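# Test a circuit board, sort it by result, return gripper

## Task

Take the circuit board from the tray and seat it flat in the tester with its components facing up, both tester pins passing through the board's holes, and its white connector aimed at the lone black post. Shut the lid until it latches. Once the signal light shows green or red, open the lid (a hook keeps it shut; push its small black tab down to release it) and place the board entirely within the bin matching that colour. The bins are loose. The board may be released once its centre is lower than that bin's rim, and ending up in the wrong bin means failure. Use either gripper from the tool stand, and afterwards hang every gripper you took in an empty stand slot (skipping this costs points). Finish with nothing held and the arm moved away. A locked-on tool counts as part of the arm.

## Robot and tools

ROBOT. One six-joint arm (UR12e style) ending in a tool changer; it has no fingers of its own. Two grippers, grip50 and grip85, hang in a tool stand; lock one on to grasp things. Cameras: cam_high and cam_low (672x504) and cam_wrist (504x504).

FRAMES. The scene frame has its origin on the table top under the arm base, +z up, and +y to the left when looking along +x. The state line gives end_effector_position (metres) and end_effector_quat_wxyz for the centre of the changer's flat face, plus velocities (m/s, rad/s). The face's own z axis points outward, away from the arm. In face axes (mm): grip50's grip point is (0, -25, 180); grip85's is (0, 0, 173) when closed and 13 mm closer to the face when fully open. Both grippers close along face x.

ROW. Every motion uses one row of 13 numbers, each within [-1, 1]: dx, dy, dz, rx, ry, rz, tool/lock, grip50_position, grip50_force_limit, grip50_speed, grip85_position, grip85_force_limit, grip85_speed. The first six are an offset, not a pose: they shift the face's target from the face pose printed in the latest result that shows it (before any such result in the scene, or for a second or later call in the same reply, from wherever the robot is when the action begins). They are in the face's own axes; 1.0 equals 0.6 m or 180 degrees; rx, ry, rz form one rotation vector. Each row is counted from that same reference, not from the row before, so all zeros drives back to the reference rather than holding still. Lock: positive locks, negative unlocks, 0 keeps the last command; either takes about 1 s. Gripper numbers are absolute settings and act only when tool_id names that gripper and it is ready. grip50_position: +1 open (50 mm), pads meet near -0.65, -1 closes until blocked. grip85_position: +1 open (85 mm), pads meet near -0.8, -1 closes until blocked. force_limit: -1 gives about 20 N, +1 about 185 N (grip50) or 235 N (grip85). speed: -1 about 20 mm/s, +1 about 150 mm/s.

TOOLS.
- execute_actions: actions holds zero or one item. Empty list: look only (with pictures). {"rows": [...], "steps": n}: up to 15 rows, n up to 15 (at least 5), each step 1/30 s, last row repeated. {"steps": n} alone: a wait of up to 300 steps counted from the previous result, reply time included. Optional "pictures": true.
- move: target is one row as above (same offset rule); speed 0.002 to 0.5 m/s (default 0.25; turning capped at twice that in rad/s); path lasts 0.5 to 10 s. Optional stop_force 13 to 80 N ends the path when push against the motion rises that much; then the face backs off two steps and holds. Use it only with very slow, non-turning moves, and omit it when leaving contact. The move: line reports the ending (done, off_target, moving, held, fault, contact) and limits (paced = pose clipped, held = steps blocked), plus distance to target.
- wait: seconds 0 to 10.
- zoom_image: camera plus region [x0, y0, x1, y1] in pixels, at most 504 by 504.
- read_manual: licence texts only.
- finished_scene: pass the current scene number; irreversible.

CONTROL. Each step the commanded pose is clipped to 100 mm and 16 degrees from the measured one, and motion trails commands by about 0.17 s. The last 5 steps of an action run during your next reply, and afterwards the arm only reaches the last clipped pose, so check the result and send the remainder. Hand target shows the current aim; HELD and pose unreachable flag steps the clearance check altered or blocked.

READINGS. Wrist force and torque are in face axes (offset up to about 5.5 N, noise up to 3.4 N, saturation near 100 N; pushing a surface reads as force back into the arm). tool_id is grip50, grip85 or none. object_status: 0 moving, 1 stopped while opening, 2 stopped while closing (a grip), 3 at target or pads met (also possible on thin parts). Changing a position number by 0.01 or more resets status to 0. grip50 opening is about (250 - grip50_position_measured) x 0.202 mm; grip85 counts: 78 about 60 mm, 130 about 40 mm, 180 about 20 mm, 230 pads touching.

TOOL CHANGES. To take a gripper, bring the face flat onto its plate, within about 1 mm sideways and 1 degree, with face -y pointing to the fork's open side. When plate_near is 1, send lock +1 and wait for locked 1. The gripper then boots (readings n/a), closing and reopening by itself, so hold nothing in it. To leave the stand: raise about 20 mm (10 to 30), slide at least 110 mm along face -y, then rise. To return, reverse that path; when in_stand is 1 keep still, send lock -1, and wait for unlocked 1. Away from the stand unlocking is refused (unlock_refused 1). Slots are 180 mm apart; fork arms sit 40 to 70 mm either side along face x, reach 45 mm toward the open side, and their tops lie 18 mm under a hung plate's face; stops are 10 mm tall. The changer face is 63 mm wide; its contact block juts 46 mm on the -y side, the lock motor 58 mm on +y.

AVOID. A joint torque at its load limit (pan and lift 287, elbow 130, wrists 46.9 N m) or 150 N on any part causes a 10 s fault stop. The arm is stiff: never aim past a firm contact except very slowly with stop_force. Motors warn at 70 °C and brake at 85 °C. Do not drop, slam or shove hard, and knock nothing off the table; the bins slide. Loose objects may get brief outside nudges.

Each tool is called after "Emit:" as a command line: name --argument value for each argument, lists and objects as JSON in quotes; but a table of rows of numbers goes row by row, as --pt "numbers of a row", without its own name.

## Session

Emit:
execute_actions --actions '[]'

Scene clock: 0.00 s of 14400.00 s.
end_effector_position=(+0.4226, +0.1912, +0.2120) locked=0 unlocked=1 plate_near=0 in_stand=0 unlock_refused=0 tool_id=none grip50_position_measured=n/a grip50_object_status=n/a grip85_position_measured=n/a grip85_object_status=n/a end_effector_quat_wxyz=(+0.015, -0.255, +0.965, -0.055) end_effector_velocity=(+0.000, +0.000, +0.000) end_effector_angular_velocity=(+0.000, +0.000, -0.000)
Joint positions: [-0.495 -1.788  2.599 -2.045 -0.944 -2.69 ]
Joint velocities: [ 0.     0.    -0.     0.001  0.    -0.   ]
Motor temperatures (°C, as the motors report them): [29 28 30 37 33 32]
Wrist force (N, on the end effector, along its own x y z axes, offset not removed): no reading
Wrist torque (N m, same axes, about the end effector's origin, offset not removed): no reading
Hand target: +0.423, +0.191, +0.212; +0.015, -0.255, +0.965, -0.055

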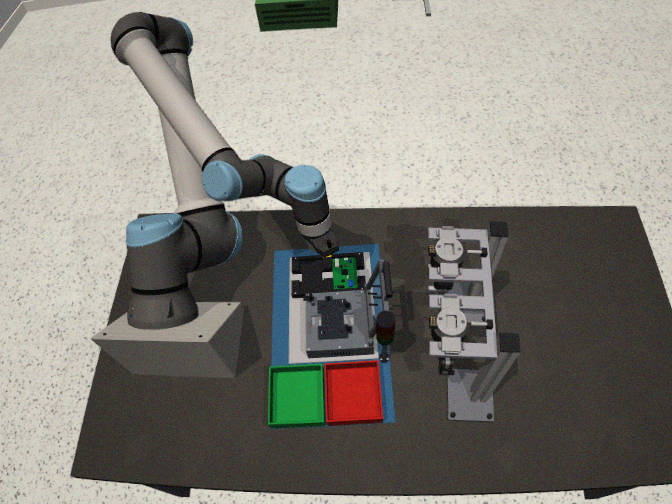

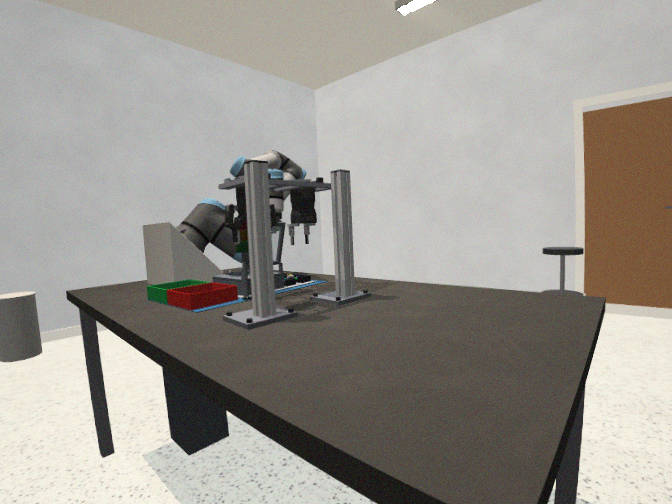

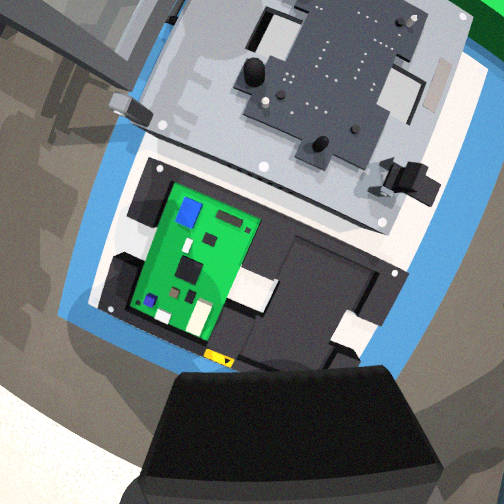

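Emit:
move --target '[0,0,-0.46,-0.0212,0.0388,0.677,0,0,0,0,0.75,-0.6,0]'

Scene clock: 5.10 s of 14400.00 s.
end_effector_position=(+0.4071, +0.2179, +0.4862) locked=0 unlocked=1 plate_near=0 in_stand=0 unlock_refused=0 tool_id=none grip50_position_measured=n/a grip50_object_status=n/a grip85_position_measured=n/a grip85_object_status=n/a end_effector_quat_wxyz=(-0.001, +0.721, +0.693, +0.000) end_effector_velocity=(+0.000, +0.000, +0.001) end_effector_angular_velocity=(+0.000, -0.001, -0.010)
Joint positions: [-0.868 -1.924  2.203 -1.177 -1.102 -1.014]
Joint velocities: [-0.001  0.    -0.002  0.002  0.     0.009]
Motor temperatures (°C, as the motors report them): [29 28 30 37 33 32]
Wrist force (N, on the end effector, along its own x y z axes, offset not removed): [-5.6 3.0 -0.7]
Wrist torque (N m, same axes, about the end effector's origin, offset not removed): [0.14 0.37 0.06]
Hand target: +0.407, +0.218, +0.486; -0.001, +0.721, +0.692, +0.000
Off the commanded pose: 0.000 m, 0 deg.
Kept back: nothing.
move: done

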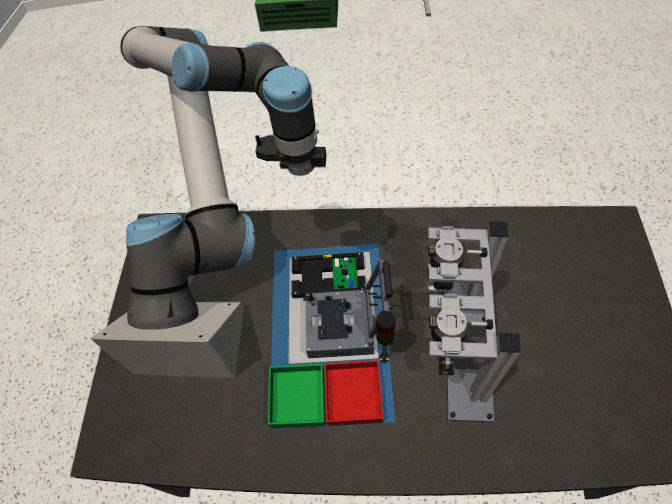

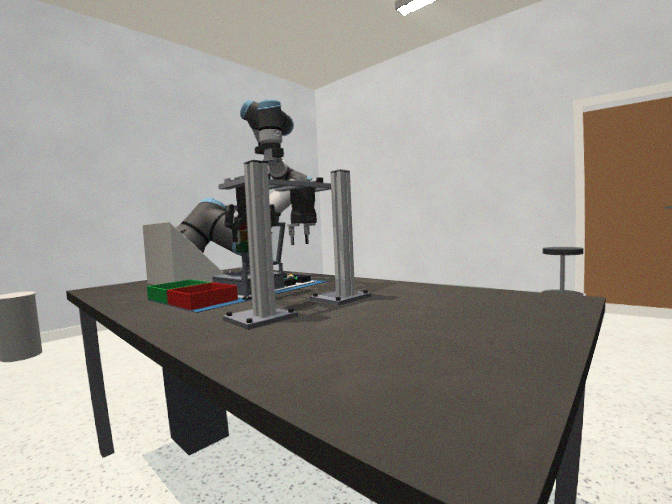

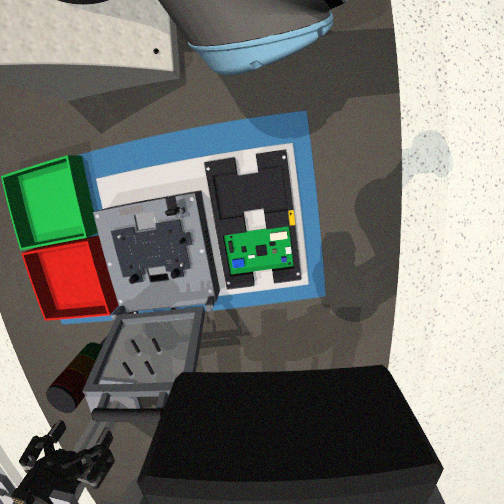

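Emit:
move --target '[-0.528,0.558,0.01,0,0,0,0,0,0,0,0.75,-0.6,0]'

Scene clock: 7.77 s of 14400.00 s.
end_effector_position=(+0.7290, -0.1115, +0.4795) locked=0 unlocked=1 plate_near=0 in_stand=0 unlock_refused=0 tool_id=none grip50_position_measured=n/a grip50_object_status=n/a grip85_position_measured=n/a grip85_object_status=n/a end_effector_quat_wxyz=(-0.001, +0.721, +0.693, -0.000) end_effector_velocity=(+0.002, -0.001, -0.000) end_effector_angular_velocity=(+0.000, +0.001, +0.001)
Joint positions: [-0.738 -1.06   1.749 -1.645 -1.024 -0.895]
Joint velocities: [ 0.001  0.003 -0.004  0.001  0.    -0.001]
Motor temperatures (°C, as the motors report them): [29 28 30 37 33 32]
Wrist force (N, on the end effector, along its own x y z axes, offset not removed): [-2.5 -3.1 1.1]
Wrist torque (N m, same axes, about the end effector's origin, offset not removed): [-0.39 0.23 0.10]
Hand target: +0.729, -0.112, +0.479; -0.001, +0.721, +0.693, +0.000
Off the commanded pose: 0.001 m, 0 deg.
Kept back: nothing.
move: done

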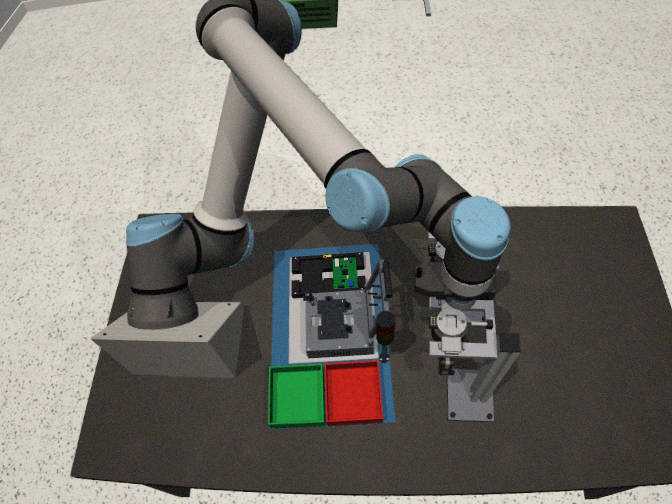

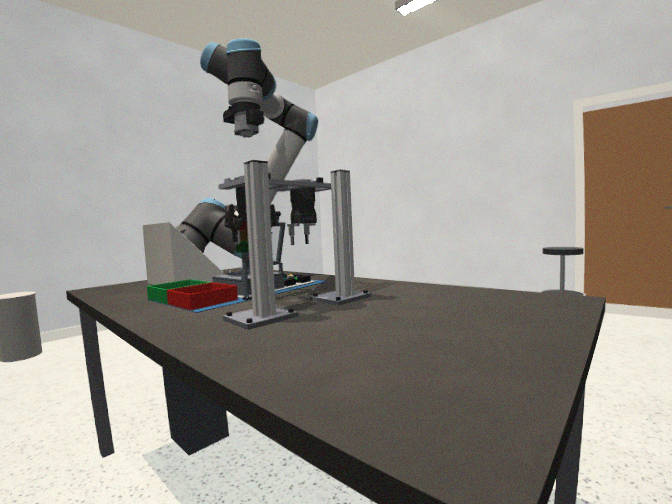

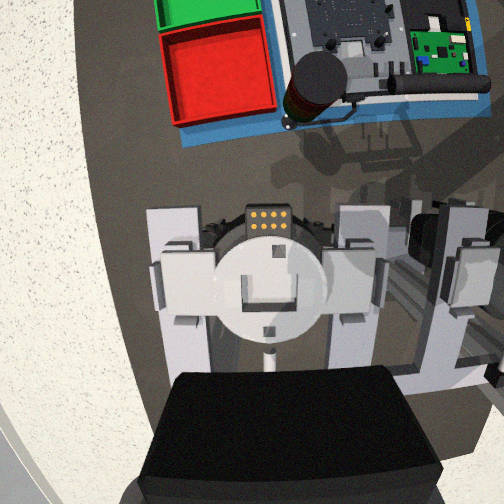

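Emit:
move --target '[0.0055,0.0005,0,0,0,0.0106,0,0,0,0,0.75,-0.6,0]' --speed 0.05

Scene clock: 8.73 s of 14400.00 s.
end_effector_position=(+0.7294, -0.1083, +0.4795) locked=0 unlocked=1 plate_near=0 in_stand=0 unlock_refused=0 tool_id=none grip50_position_measured=n/a grip50_object_status=n/a grip85_position_measured=n/a grip85_object_status=n/a end_effector_quat_wxyz=(-0.001, +0.732, +0.681, -0.000) end_effector_velocity=(-0.000, +0.001, +0.000) end_effector_angular_velocity=(-0.001, +0.001, -0.012)
Joint positions: [-0.736 -1.063  1.749 -1.643 -1.023 -0.86 ]
Joint velocities: [ 0.001 -0.001  0.     0.    -0.001  0.013]
Motor temperatures (°C, as the motors report them): [29 28 30 37 33 32]
Wrist force (N, on the end effector, along its own x y z axes, offset not removed): [-2.1 -5.7 0.1]
Wrist torque (N m, same axes, about the end effector's origin, offset not removed): [-0.56 0.08 0.12]
Hand target: +0.729, -0.108, +0.479; -0.001, +0.733, +0.681, -0.000
Off the commanded pose: 0.000 m, 0 deg.
Kept back: nothing.
move: done

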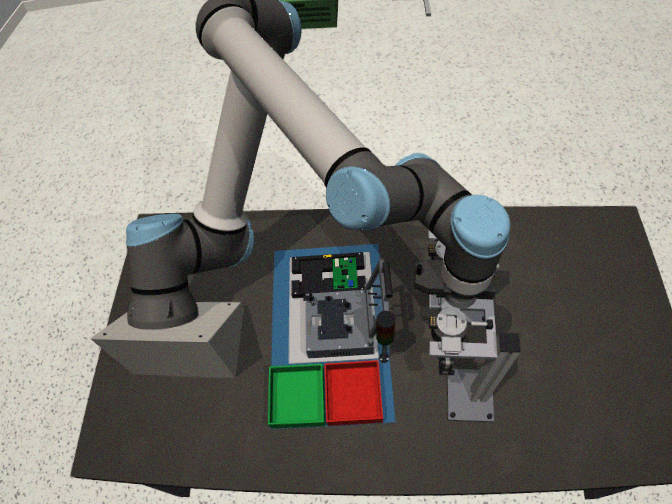

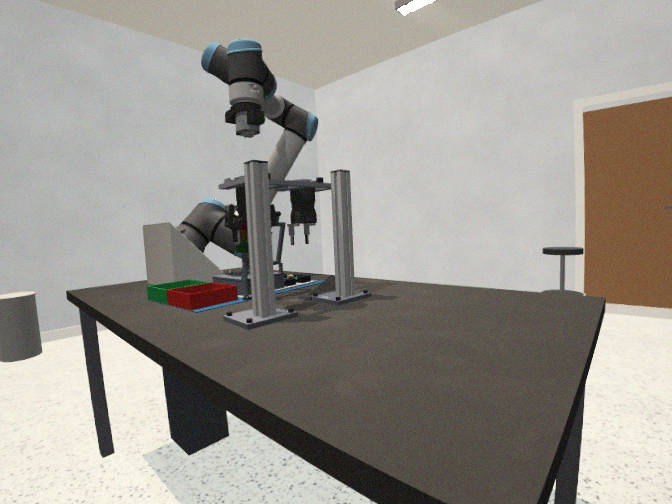

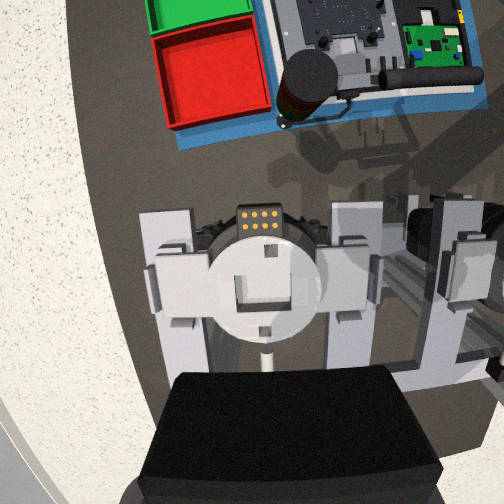

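Emit:
move --target '[0,0,0.165,0,0,0,0,0,0,0,0.75,-0.6,0]' --speed 0.1

Emit:
move --target '[0,0,0.036,0,0,0,0,0,0,0,0.75,-0.6,0]' --speed 0.008 --stop_force 14

Scene clock: 10.40 s of 14400.00 s.
end_effector_position=(+0.7294, -0.1081, +0.3806) locked=0 unlocked=1 plate_near=0 in_stand=0 unlock_refused=0 tool_id=none grip50_position_measured=n/a grip50_object_status=n/a grip85_position_measured=n/a grip85_object_status=n/a end_effector_quat_wxyz=(-0.001, +0.732, +0.681, -0.000) end_effector_velocity=(-0.000, -0.000, -0.002) end_effector_angular_velocity=(-0.001, +0.001, +0.000)
Joint positions: [-0.671 -1.026  1.859 -1.824 -0.987 -0.797]
Joint velocities: [ 0.001  0.001  0.002 -0.004 -0.     0.001]
Motor temperatures (°C, as the motors report them): [29 28 30 37 33 32]
Wrist force (N, on the end effector, along its own x y z axes, offset not removed): [-0.2 0.3 0.3]
Wrist torque (N m, same axes, about the end effector's origin, offset not removed): [0.08 0.17 0.14]
Hand target: +0.729, -0.108, +0.380; -0.001, +0.732, +0.681, -0.000
Off the commanded pose: 0.000 m, 0 deg.
Kept back: nothing.
move: done

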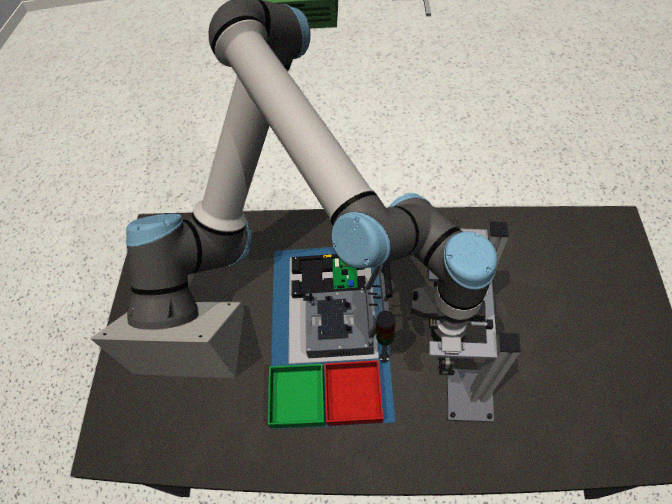

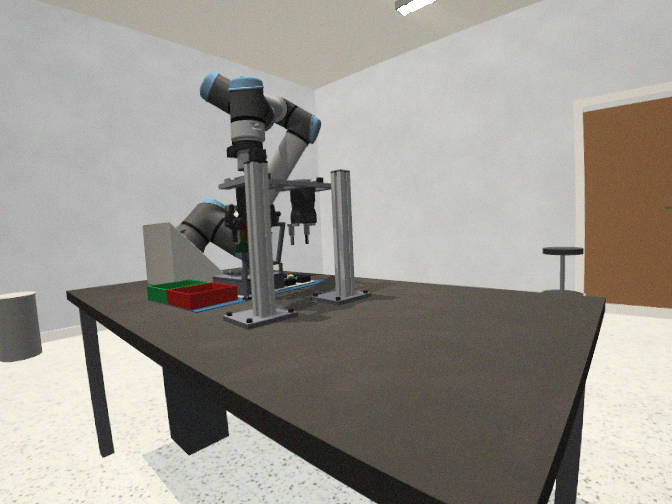

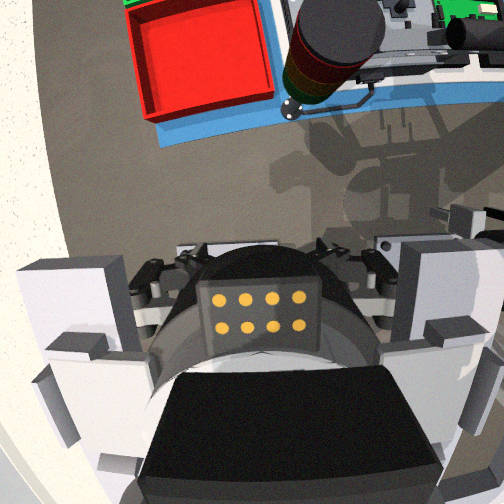

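Scene clock: 12.10 s of 14400.00 s.
end_effector_position=(+0.7294, -0.1082, +0.3700) locked=0 unlocked=1 plate_near=0 in_stand=0 unlock_refused=0 tool_id=none grip50_position_measured=n/a grip50_object_status=n/a grip85_position_measured=n/a grip85_object_status=n/a end_effector_quat_wxyz=(-0.000, +0.732, +0.681, +0.000) end_effector_velocity=(-0.001, +0.000, +0.001) end_effector_angular_velocity=(+0.003, +0.002, +0.000)
Joint positions: [-0.663 -1.021  1.869 -1.845 -0.982 -0.789]
Joint velocities: [-0.001 -0.001 -0.001  0.007 -0.    -0.004]
Motor temperatures (°C, as the motors report them): [29 28 30 37 33 32]
Wrist force (N, on the end effector, along its own x y z axes, offset not removed): [0.9 1.4 -34.7]
Wrist torque (N m, same axes, about the end effector's origin, offset not removed): [-0.49 0.47 -0.06]
Hand target: +0.729, -0.108, +0.370; -0.000, +0.732, +0.681, -0.000
Off the commanded pose: 0.011 m, 0 deg.
Kept back: nothing.
move: contact

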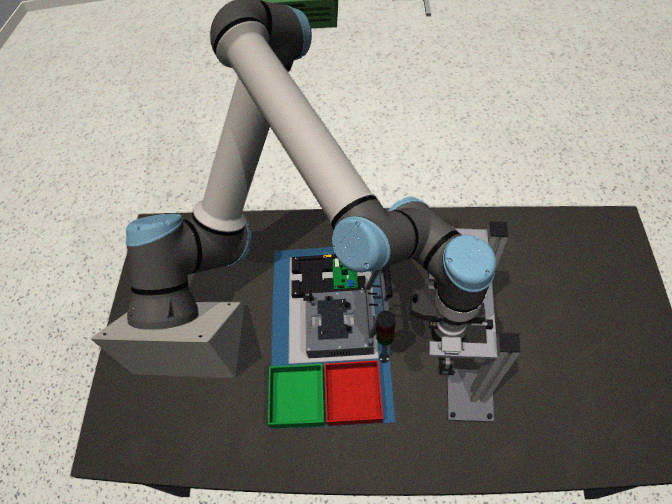

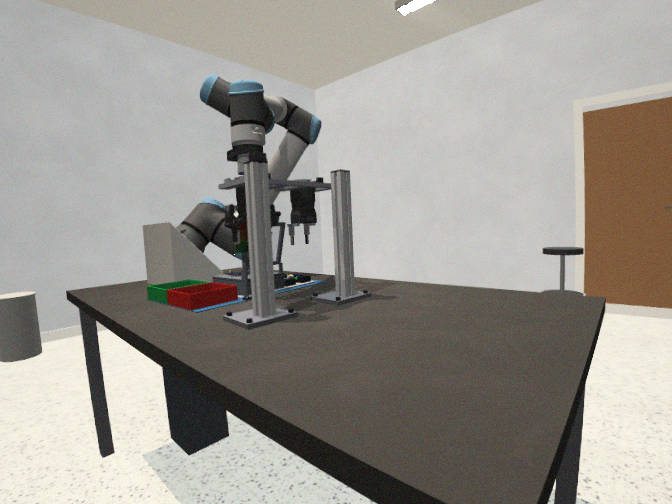

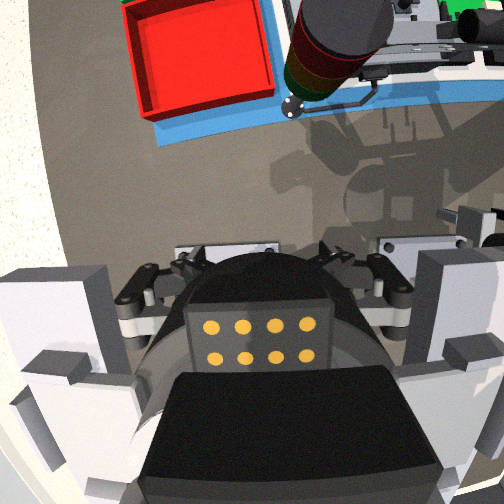

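Emit:
move --target '[-0.0025,-0.0035,-0.003,0,0,0,0,0,0,0,0.75,-0.6,0]' --speed 0.01

Emit:
move --target '[0,0,0.022,0,0,0,0,0,0,0,0.75,-0.6,0]' --speed 0.006 --stop_force 14

Scene clock: 13.07 s of 14400.00 s.
end_effector_position=(+0.7273, -0.1095, +0.3717) locked=0 unlocked=1 plate_near=0 in_stand=0 unlock_refused=0 tool_id=none grip50_position_measured=n/a grip50_object_status=n/a grip85_position_measured=n/a grip85_object_status=n/a end_effector_quat_wxyz=(-0.000, +0.732, +0.681, +0.000) end_effector_velocity=(-0.001, -0.000, +0.001) end_effector_angular_velocity=(+0.001, -0.001, -0.001)
Joint positions: [-0.667 -1.022  1.871 -1.842 -0.985 -0.793]
Joint velocities: [-0.001 -0.     0.001  0.     0.001 -0.001]
Motor temperatures (°C, as the motors report them): [29 28 30 37 33 32]
Wrist force (N, on the end effector, along its own x y z axes, offset not removed): [-1.6 -4.0 0.4]
Wrist torque (N m, same axes, about the end effector's origin, offset not removed): [-0.56 0.11 0.12]
Hand target: +0.727, -0.110, +0.372; -0.000, +0.732, +0.681, +0.000
Off the commanded pose: 0.000 m, 0 deg.
Kept back: nothing.
move: done

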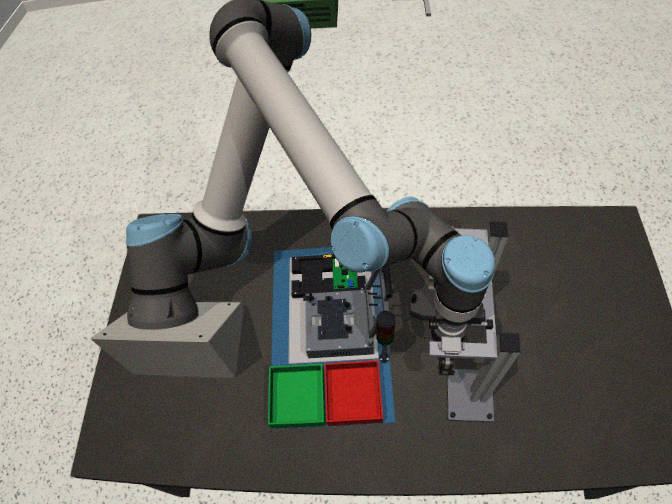

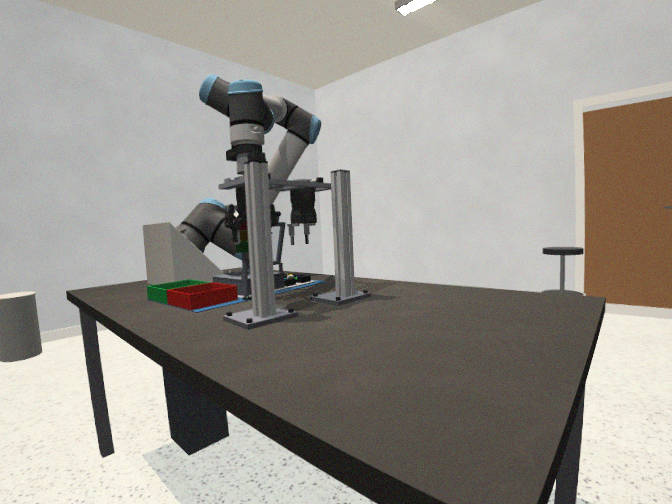

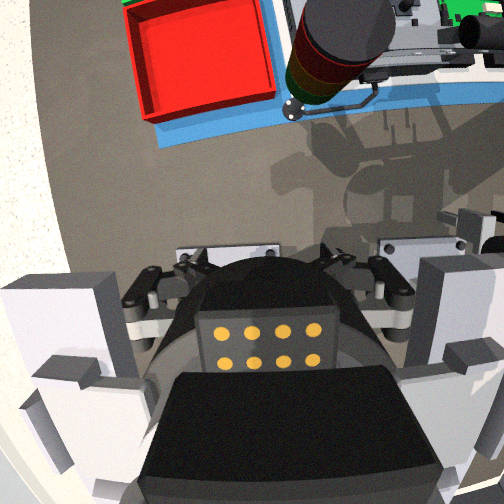

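Scene clock: 15.07 s of 14400.00 s.
end_effector_position=(+0.7273, -0.1095, +0.3619) locked=0 unlocked=1 plate_near=0 in_stand=1 unlock_refused=0 tool_id=none grip50_position_measured=n/a grip50_object_status=n/a grip85_position_measured=n/a grip85_object_status=n/a end_effector_quat_wxyz=(-0.000, +0.732, +0.681, +0.000) end_effector_velocity=(-0.000, -0.000, +0.002) end_effector_angular_velocity=(+0.001, +0.001, +0.000)
Joint positions: [-0.66  -1.017  1.88  -1.861 -0.981 -0.786]
Joint velocities: [-0.001 -0.    -0.002  0.005 -0.    -0.003]
Motor temperatures (°C, as the motors report them): [29 28 30 37 33 32]
Wrist force (N, on the end effector, along its own x y z axes, offset not removed): [-3.8 36.3 0.9]
Wrist torque (N m, same axes, about the end effector's origin, offset not removed): [-0.11 0.08 -0.14]
Hand target: +0.727, -0.109, +0.362; -0.000, +0.732, +0.681, +0.000
Off the commanded pose: 0.003 m, 0 deg.
Kept back: nothing.
move: contact

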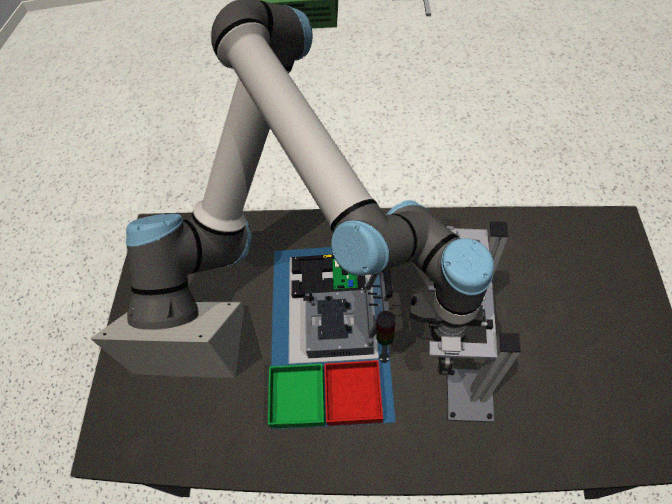

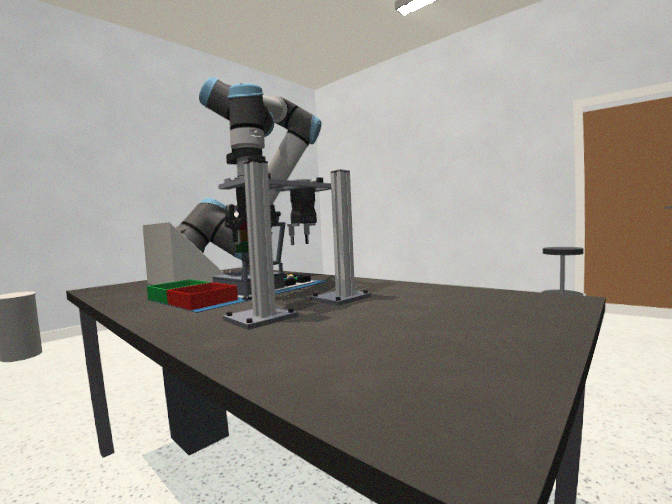

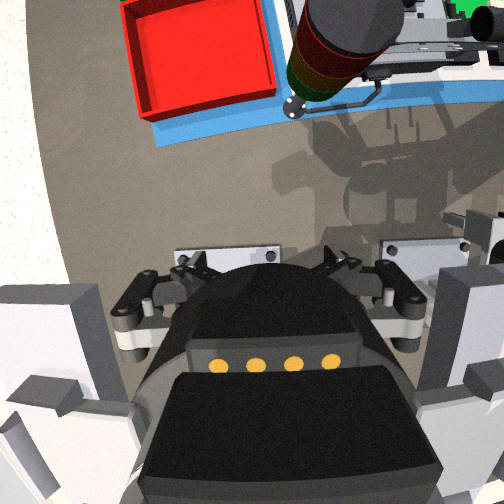

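Emit:
move --target '[0,0.0018,0,0,0,0,0,0,0,0,0.75,-0.6,0]' --speed 0.004

Emit:
move --target '[0,0,0.006,0,0,0,0,0,0,0,0.75,-0.6,0]' --speed 0.004 --stop_force 14

Scene clock: 16.00 s of 14400.00 s.
end_effector_position=(+0.7283, -0.1096, +0.3619) locked=0 unlocked=1 plate_near=0 in_stand=1 unlock_refused=0 tool_id=none grip50_position_measured=n/a grip50_object_status=n/a grip85_position_measured=n/a grip85_object_status=n/a end_effector_quat_wxyz=(-0.000, +0.732, +0.681, +0.000) end_effector_velocity=(+0.001, -0.000, +0.000) end_effector_angular_velocity=(-0.002, -0.000, -0.000)
Joint positions: [-0.66  -1.015  1.878 -1.861 -0.98  -0.785]
Joint velocities: [ 0.     0.001 -0.001 -0.002 -0.001  0.001]
Motor temperatures (°C, as the motors report them): [29 28 30 37 33 32]
Wrist force (N, on the end effector, along its own x y z axes, offset not removed): [-0.4 -1.8 2.4]
Wrist torque (N m, same axes, about the end effector's origin, offset not removed): [-0.13 0.21 0.05]
Hand target: +0.728, -0.110, +0.362; -0.000, +0.732, +0.681, +0.000
Off the commanded pose: 0.000 m, 0 deg.
Kept back: nothing.
move: done

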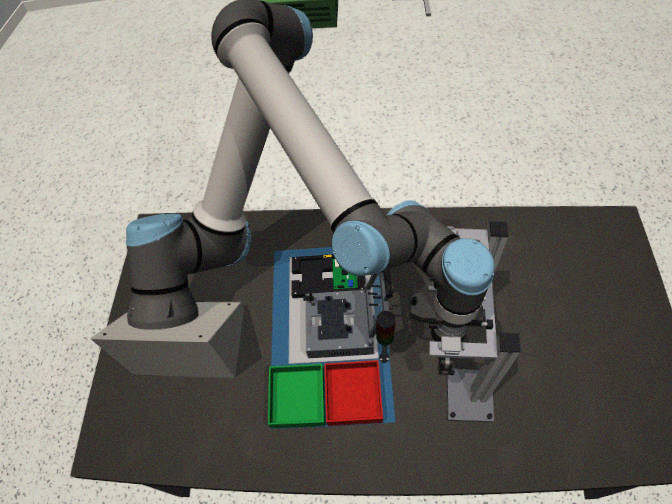

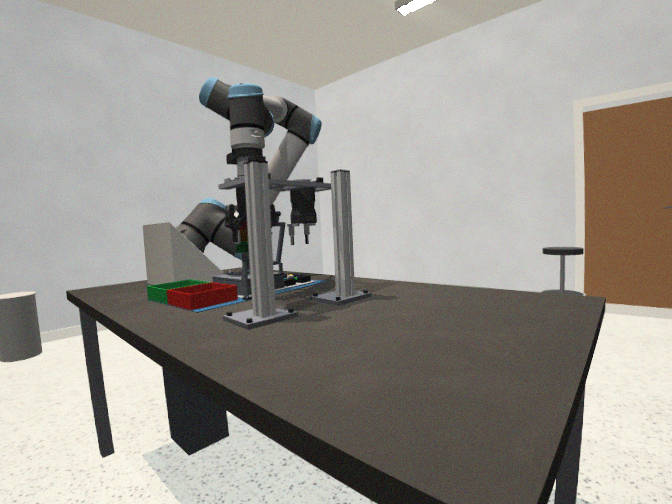

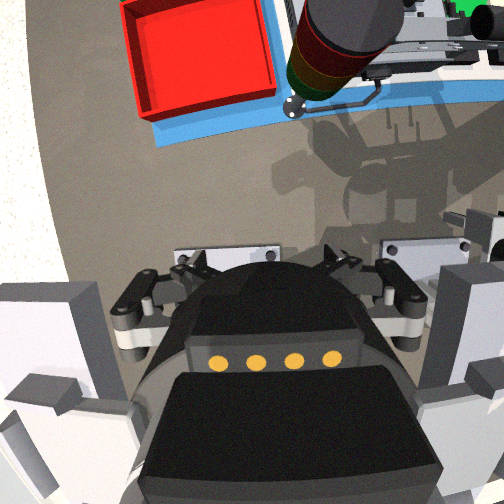

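Scene clock: 16.77 s of 14400.00 s.
end_effector_position=(+0.7284, -0.1096, +0.3603) locked=0 unlocked=1 plate_near=1 in_stand=1 unlock_refused=0 tool_id=none grip50_position_measured=n/a grip50_object_status=n/a grip85_position_measured=n/a grip85_object_status=n/a end_effector_quat_wxyz=(-0.000, +0.732, +0.681, +0.000) end_effector_velocity=(-0.000, -0.000, +0.001) end_effector_angular_velocity=(+0.000, +0.002, -0.001)
Joint positions: [-0.659 -1.014  1.879 -1.864 -0.98  -0.784]
Joint velocities: [-0.001  0.    -0.001  0.003 -0.002 -0.001]
Motor temperatures (°C, as the motors report them): [29 28 30 37 33 32]
Wrist force (N, on the end effector, along its own x y z axes, offset not removed): [-3.4 14.3 -11.3]
Wrist torque (N m, same axes, about the end effector's origin, offset not removed): [-0.40 -0.07 -0.63]
Hand target: +0.728, -0.110, +0.361; -0.000, +0.732, +0.681, +0.000
Off the commanded pose: 0.002 m, 0 deg.
Kept back: nothing.
move: contact

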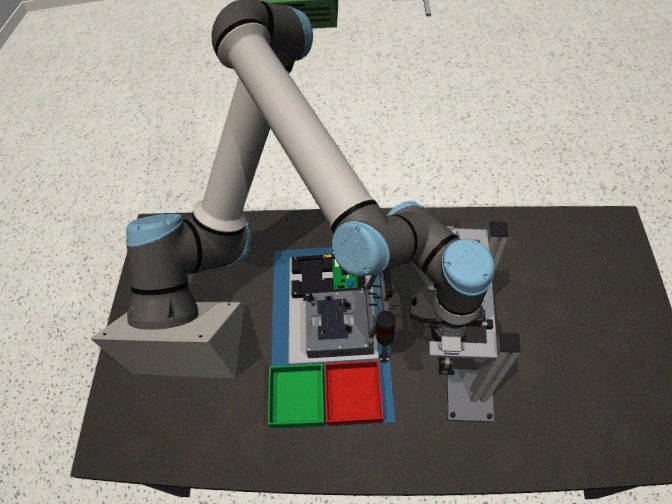

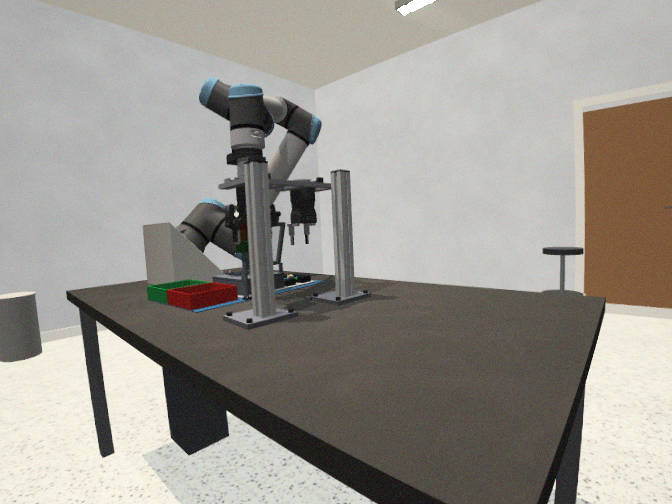

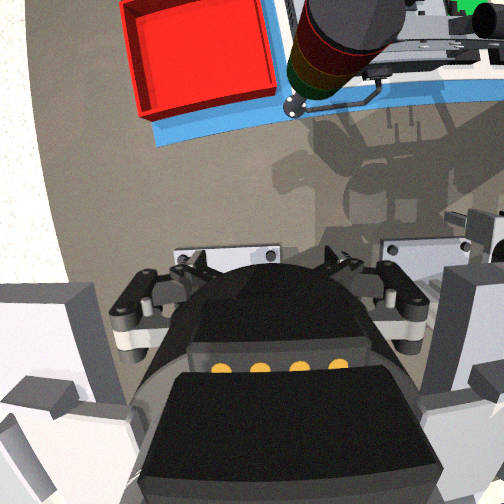

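Emit:
execute_actions --actions '[{"rows":[[0,0,0,0,0,0,1,0,0,0,0.75,-0.6,0]],"steps":15}]'

Emit:
execute_actions --actions '[{"steps":35}]'

Scene clock: 17.27 s of 14400.00 s.
end_effector_position=(+0.7284, -0.1096, +0.3604) locked=0 unlocked=0 plate_near=1 in_stand=1 unlock_refused=0 tool_id=none grip50_position_measured=n/a grip50_object_status=n/a grip85_position_measured=n/a grip85_object_status=n/a end_effector_quat_wxyz=(-0.000, +0.732, +0.681, +0.000) end_effector_velocity=(+0.000, +0.000, +0.000) end_effector_angular_velocity=(-0.001, -0.000, +0.000)
Joint positions: [-0.659 -1.014  1.879 -1.864 -0.98  -0.784]
Joint velocities: [ 0.    -0.    -0.    -0.001 -0.     0.001]
Motor temperatures (°C, as the motors report them): [29 28 30 37 33 32]
Wrist force (N, on the end effector, along its own x y z axes, offset not removed): [-1.1 7.8 -0.9]
Wrist torque (N m, same axes, about the end effector's origin, offset not removed): [-0.33 0.15 -0.63]
Steps of this call (steps 1 to 5: nothing new was sent; steps 6 to 15: the first 10 steps of this action). Readings (end_effector_position | what the end effector reports):
6: (+0.7284, -0.1096, +0.3604) | locked=0 unlocked=0 plate_near=1 in_stand=1 unlock_refused=0 tool_id=none grip50_position_measured=n/a grip50_object_status=n/a grip85_position_measured=n/a grip85_object_status=n/a
7: (+0.7284, -0.1096, +0.3604) | locked=0 unlocked=0 plate_near=1 in_stand=1 unlock_refused=0 tool_id=none grip50_position_measured=n/a grip50_object_status=n/a grip85_position_measured=n/a grip85_object_status=n/a
9: (+0.7284, -0.1096, +0.3604) | locked=0 unlocked=0 plate_near=1 in_stand=1 unlock_refused=0 tool_id=none grip50_position_measured=n/a grip50_object_status=n/a grip85_position_measured=n/a grip85_object_status=n/a
13: (+0.7284, -0.1096, +0.3604) | locked=0 unlocked=0 plate_near=1 in_stand=1 unlock_refused=0 tool_id=none grip50_position_measured=n/a grip50_object_status=n/a grip85_position_measured=n/a grip85_object_status=n/a
15: the state above

Scene clock: 18.43 s of 14400.00 s.
end_effector_position=(+0.7284, -0.1096, +0.3603) locked=1 unlocked=0 plate_near=1 in_stand=1 unlock_refused=0 tool_id=grip85 grip50_position_measured=n/a grip50_object_status=n/a grip85_position_measured=n/a grip85_object_status=n/a end_effector_quat_wxyz=(-0.000, +0.732, +0.681, +0.000) end_effector_velocity=(-0.000, -0.000, +0.000) end_effector_angular_velocity=(-0.001, +0.001, -0.000)
Joint positions: [-0.659 -1.014  1.879 -1.864 -0.98  -0.784]
Joint velocities: [ 0.    -0.    -0.     0.    -0.001  0.   ]
Motor temperatures (°C, as the motors report them): [29 28 30 37 33 32]
Wrist force (N, on the end effector, along its own x y z axes, offset not removed): [2.0 14.5 -22.2]
Wrist torque (N m, same axes, about the end effector's origin, offset not removed): [-0.62 -1.66 -0.76]
Hand target: +0.728, -0.110, +0.360; -0.000, +0.732, +0.681, +0.000
Off the commanded pose: 0.000 m, 0 deg.
Kept back: nothing.
Steps of this call (steps 1 to 5: the last 5 steps of your previous action; steps 6 to 35: nothing new was sent). Readings (end_effector_position | what the end effector reports):
1: (+0.7284, -0.1096, +0.3604) | locked=0 unlocked=0 plate_near=1 in_stand=1 unlock_refused=0 tool_id=none grip50_position_measured=n/a grip50_object_status=n/a grip85_position_measured=n/a grip85_object_status=n/a
2: (+0.7284, -0.1096, +0.3604) | locked=0 unlocked=0 plate_near=1 in_stand=1 unlock_refused=0 tool_id=none grip50_position_measured=n/a grip50_object_status=n/a grip85_position_measured=n/a grip85_object_status=n/a
4: (+0.7284, -0.1096, +0.3604) | locked=0 unlocked=0 plate_near=1 in_stand=1 unlock_refused=0 tool_id=none grip50_position_measured=n/a grip50_object_status=n/a grip85_position_measured=n/a grip85_object_status=n/a
8: (+0.7284, -0.1096, +0.3604) | locked=0 unlocked=0 plate_near=1 in_stand=1 unlock_refused=0 tool_id=none grip50_position_measured=n/a grip50_object_status=n/a grip85_position_measured=n/a grip85_object_status=n/a
35: the state above

Emit:
move --target '[0,0,-0.045,0,0,0,0,0,0,0,0.75,-0.6,0]' --speed 0.03

Emit:
move --target '[0,-0.16,0,0,0,0,0,0,0,0,0.75,-0.6,0]' --speed 0.05 --stop_force 20

Scene clock: 20.13 s of 14400.00 s.
end_effector_position=(+0.7284, -0.1096, +0.3872) locked=1 unlocked=0 plate_near=1 in_stand=0 unlock_refused=0 tool_id=grip85 grip50_position_measured=n/a grip50_object_status=n/a grip85_position_measured=n/a grip85_object_status=n/a end_effector_quat_wxyz=(-0.000, +0.732, +0.681, +0.000) end_effector_velocity=(-0.000, +0.000, +0.001) end_effector_angular_velocity=(+0.001, +0.001, +0.000)
Joint positions: [-0.677 -1.029  1.854 -1.813 -0.99  -0.803]
Joint velocities: [-0.001 -0.001 -0.002  0.004 -0.001 -0.002]
Motor temperatures (°C, as the motors report them): [29 28 30 37 33 32]
Wrist force (N, on the end effector, along its own x y z axes, offset not removed): [0.2 -0.2 -2.5]
Wrist torque (N m, same axes, about the end effector's origin, offset not removed): [-0.20 0.11 0.05]
Hand target: +0.728, -0.110, +0.387; -0.000, +0.732, +0.681, +0.000
Off the commanded pose: 0.000 m, 0 deg.
Kept back: nothing.
move: done

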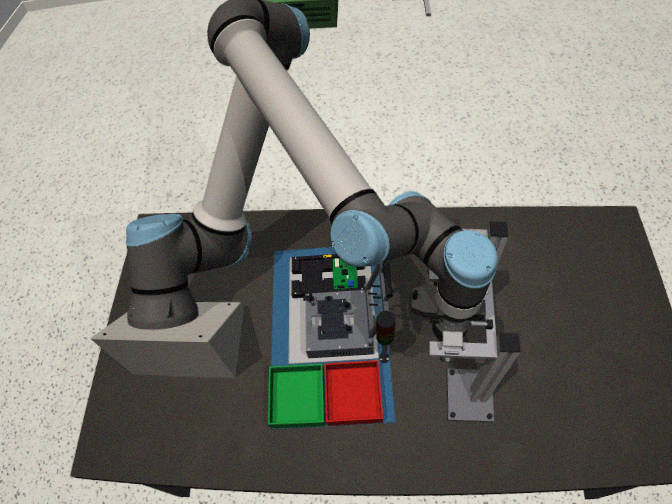

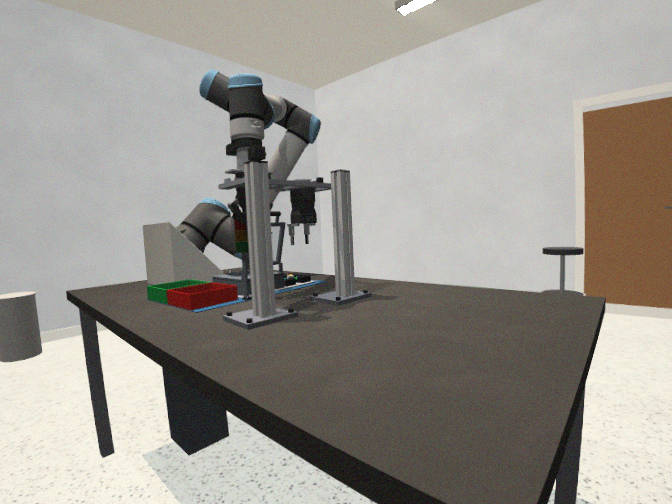

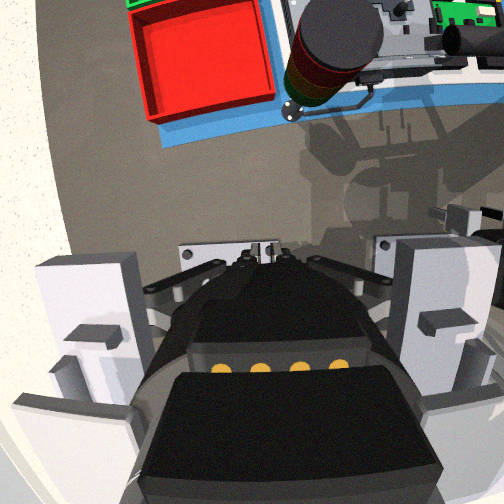

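Scene clock: 22.43 s of 14400.00 s.
end_effector_position=(+0.6329, -0.1027, +0.3872) locked=1 unlocked=0 plate_near=1 in_stand=0 unlock_refused=0 tool_id=grip85 grip50_position_measured=n/a grip50_object_status=n/a grip85_position_measured=35 grip85_object_status=3 end_effector_quat_wxyz=(-0.000, +0.732, +0.681, +0.000) end_effector_velocity=(-0.002, +0.000, +0.000) end_effector_angular_velocity=(-0.000, -0.000, +0.000)
Joint positions: [-0.757 -1.138  2.023 -1.832 -1.035 -0.881]
Joint velocities: [-0.002 -0.002  0.003 -0.001 -0.001 -0.002]
Motor temperatures (°C, as the motors report them): [29 28 30 37 33 32]
Wrist force (N, on the end effector, along its own x y z axes, offset not removed): [-3.3 -0.9 -1.9]
Wrist torque (N m, same axes, about the end effector's origin, offset not removed): [-0.19 0.30 0.06]
Hand target: +0.633, -0.103, +0.387; -0.000, +0.732, +0.681, +0.000
Off the commanded pose: 0.000 m, 0 deg.
Kept back: nothing.
move: done

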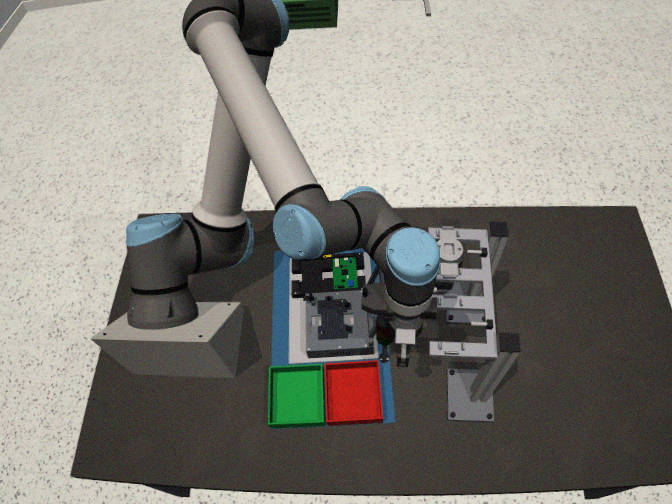

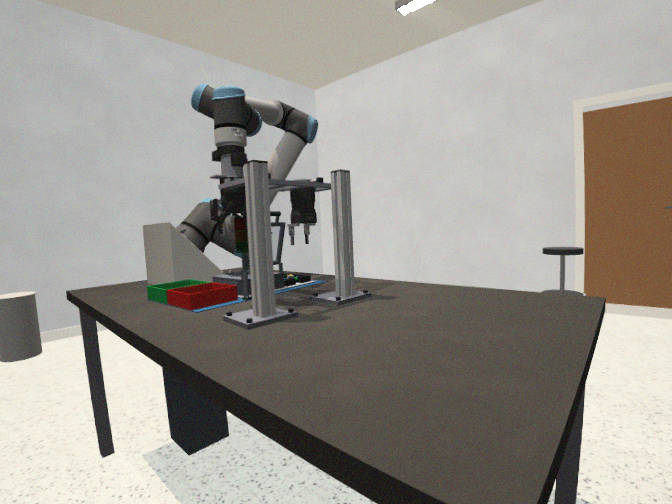

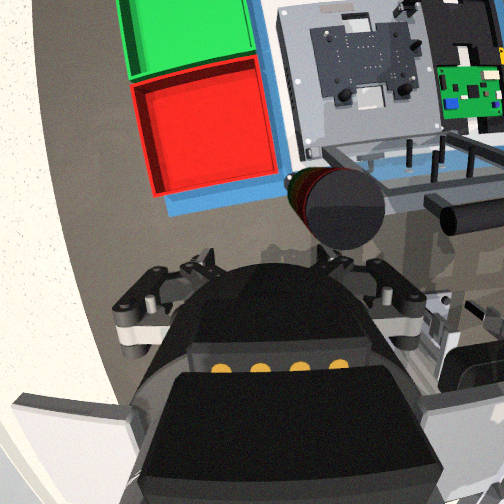

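Emit:
move --target '[0,-0.012,-0.23,0,0,0,0,0,0,0,0.75,-0.6,0]' --speed 0.08 --stop_force 20

Scene clock: 24.80 s of 14400.00 s.
end_effector_position=(+0.6257, -0.1025, +0.5250) locked=1 unlocked=0 plate_near=1 in_stand=0 unlock_refused=0 tool_id=grip85 grip50_position_measured=n/a grip50_object_status=n/a grip85_position_measured=35 grip85_object_status=3 end_effector_quat_wxyz=(-0.000, +0.732, +0.681, +0.000) end_effector_velocity=(-0.000, -0.000, +0.002) end_effector_angular_velocity=(+0.000, +0.001, -0.001)
Joint positions: [-0.854 -1.195  1.866 -1.575 -1.093 -0.969]
Joint velocities: [-0.001 -0.    -0.003  0.004 -0.001 -0.   ]
Motor temperatures (°C, as the motors report them): [29 28 30 37 33 32]
Wrist force (N, on the end effector, along its own x y z axes, offset not removed): [1.1 0.8 -4.1]
Wrist torque (N m, same axes, about the end effector's origin, offset not removed): [-0.11 -0.01 0.11]
Hand target: +0.626, -0.103, +0.525; -0.000, +0.732, +0.681, +0.000
Off the commanded pose: 0.000 m, 0 deg.
Kept back: nothing.
move: done

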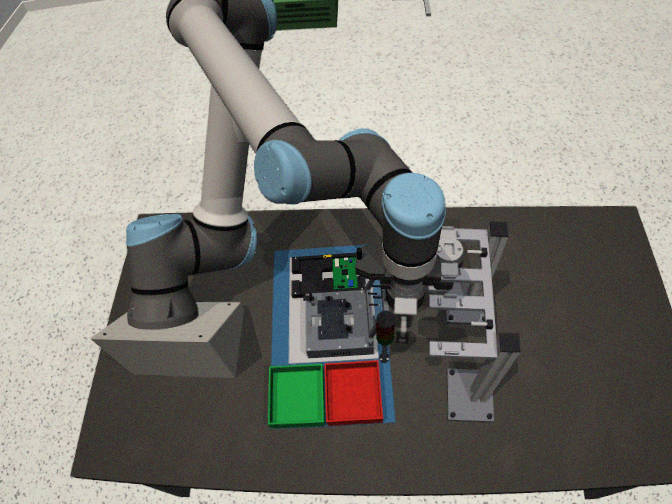

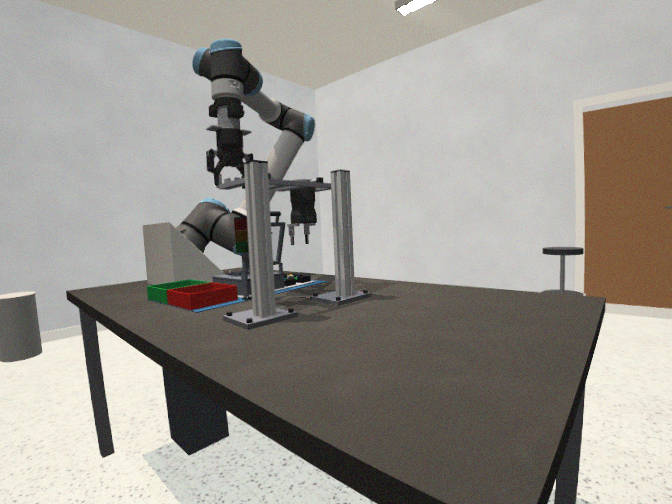

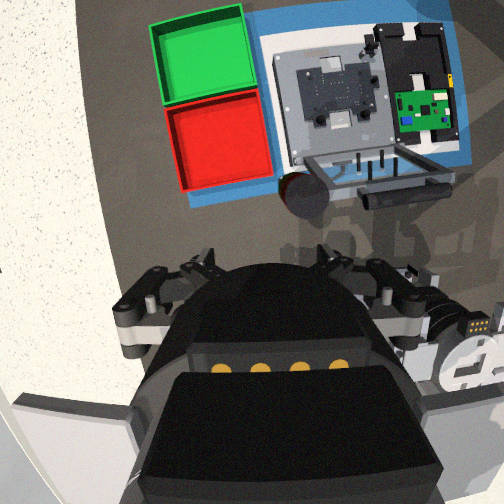

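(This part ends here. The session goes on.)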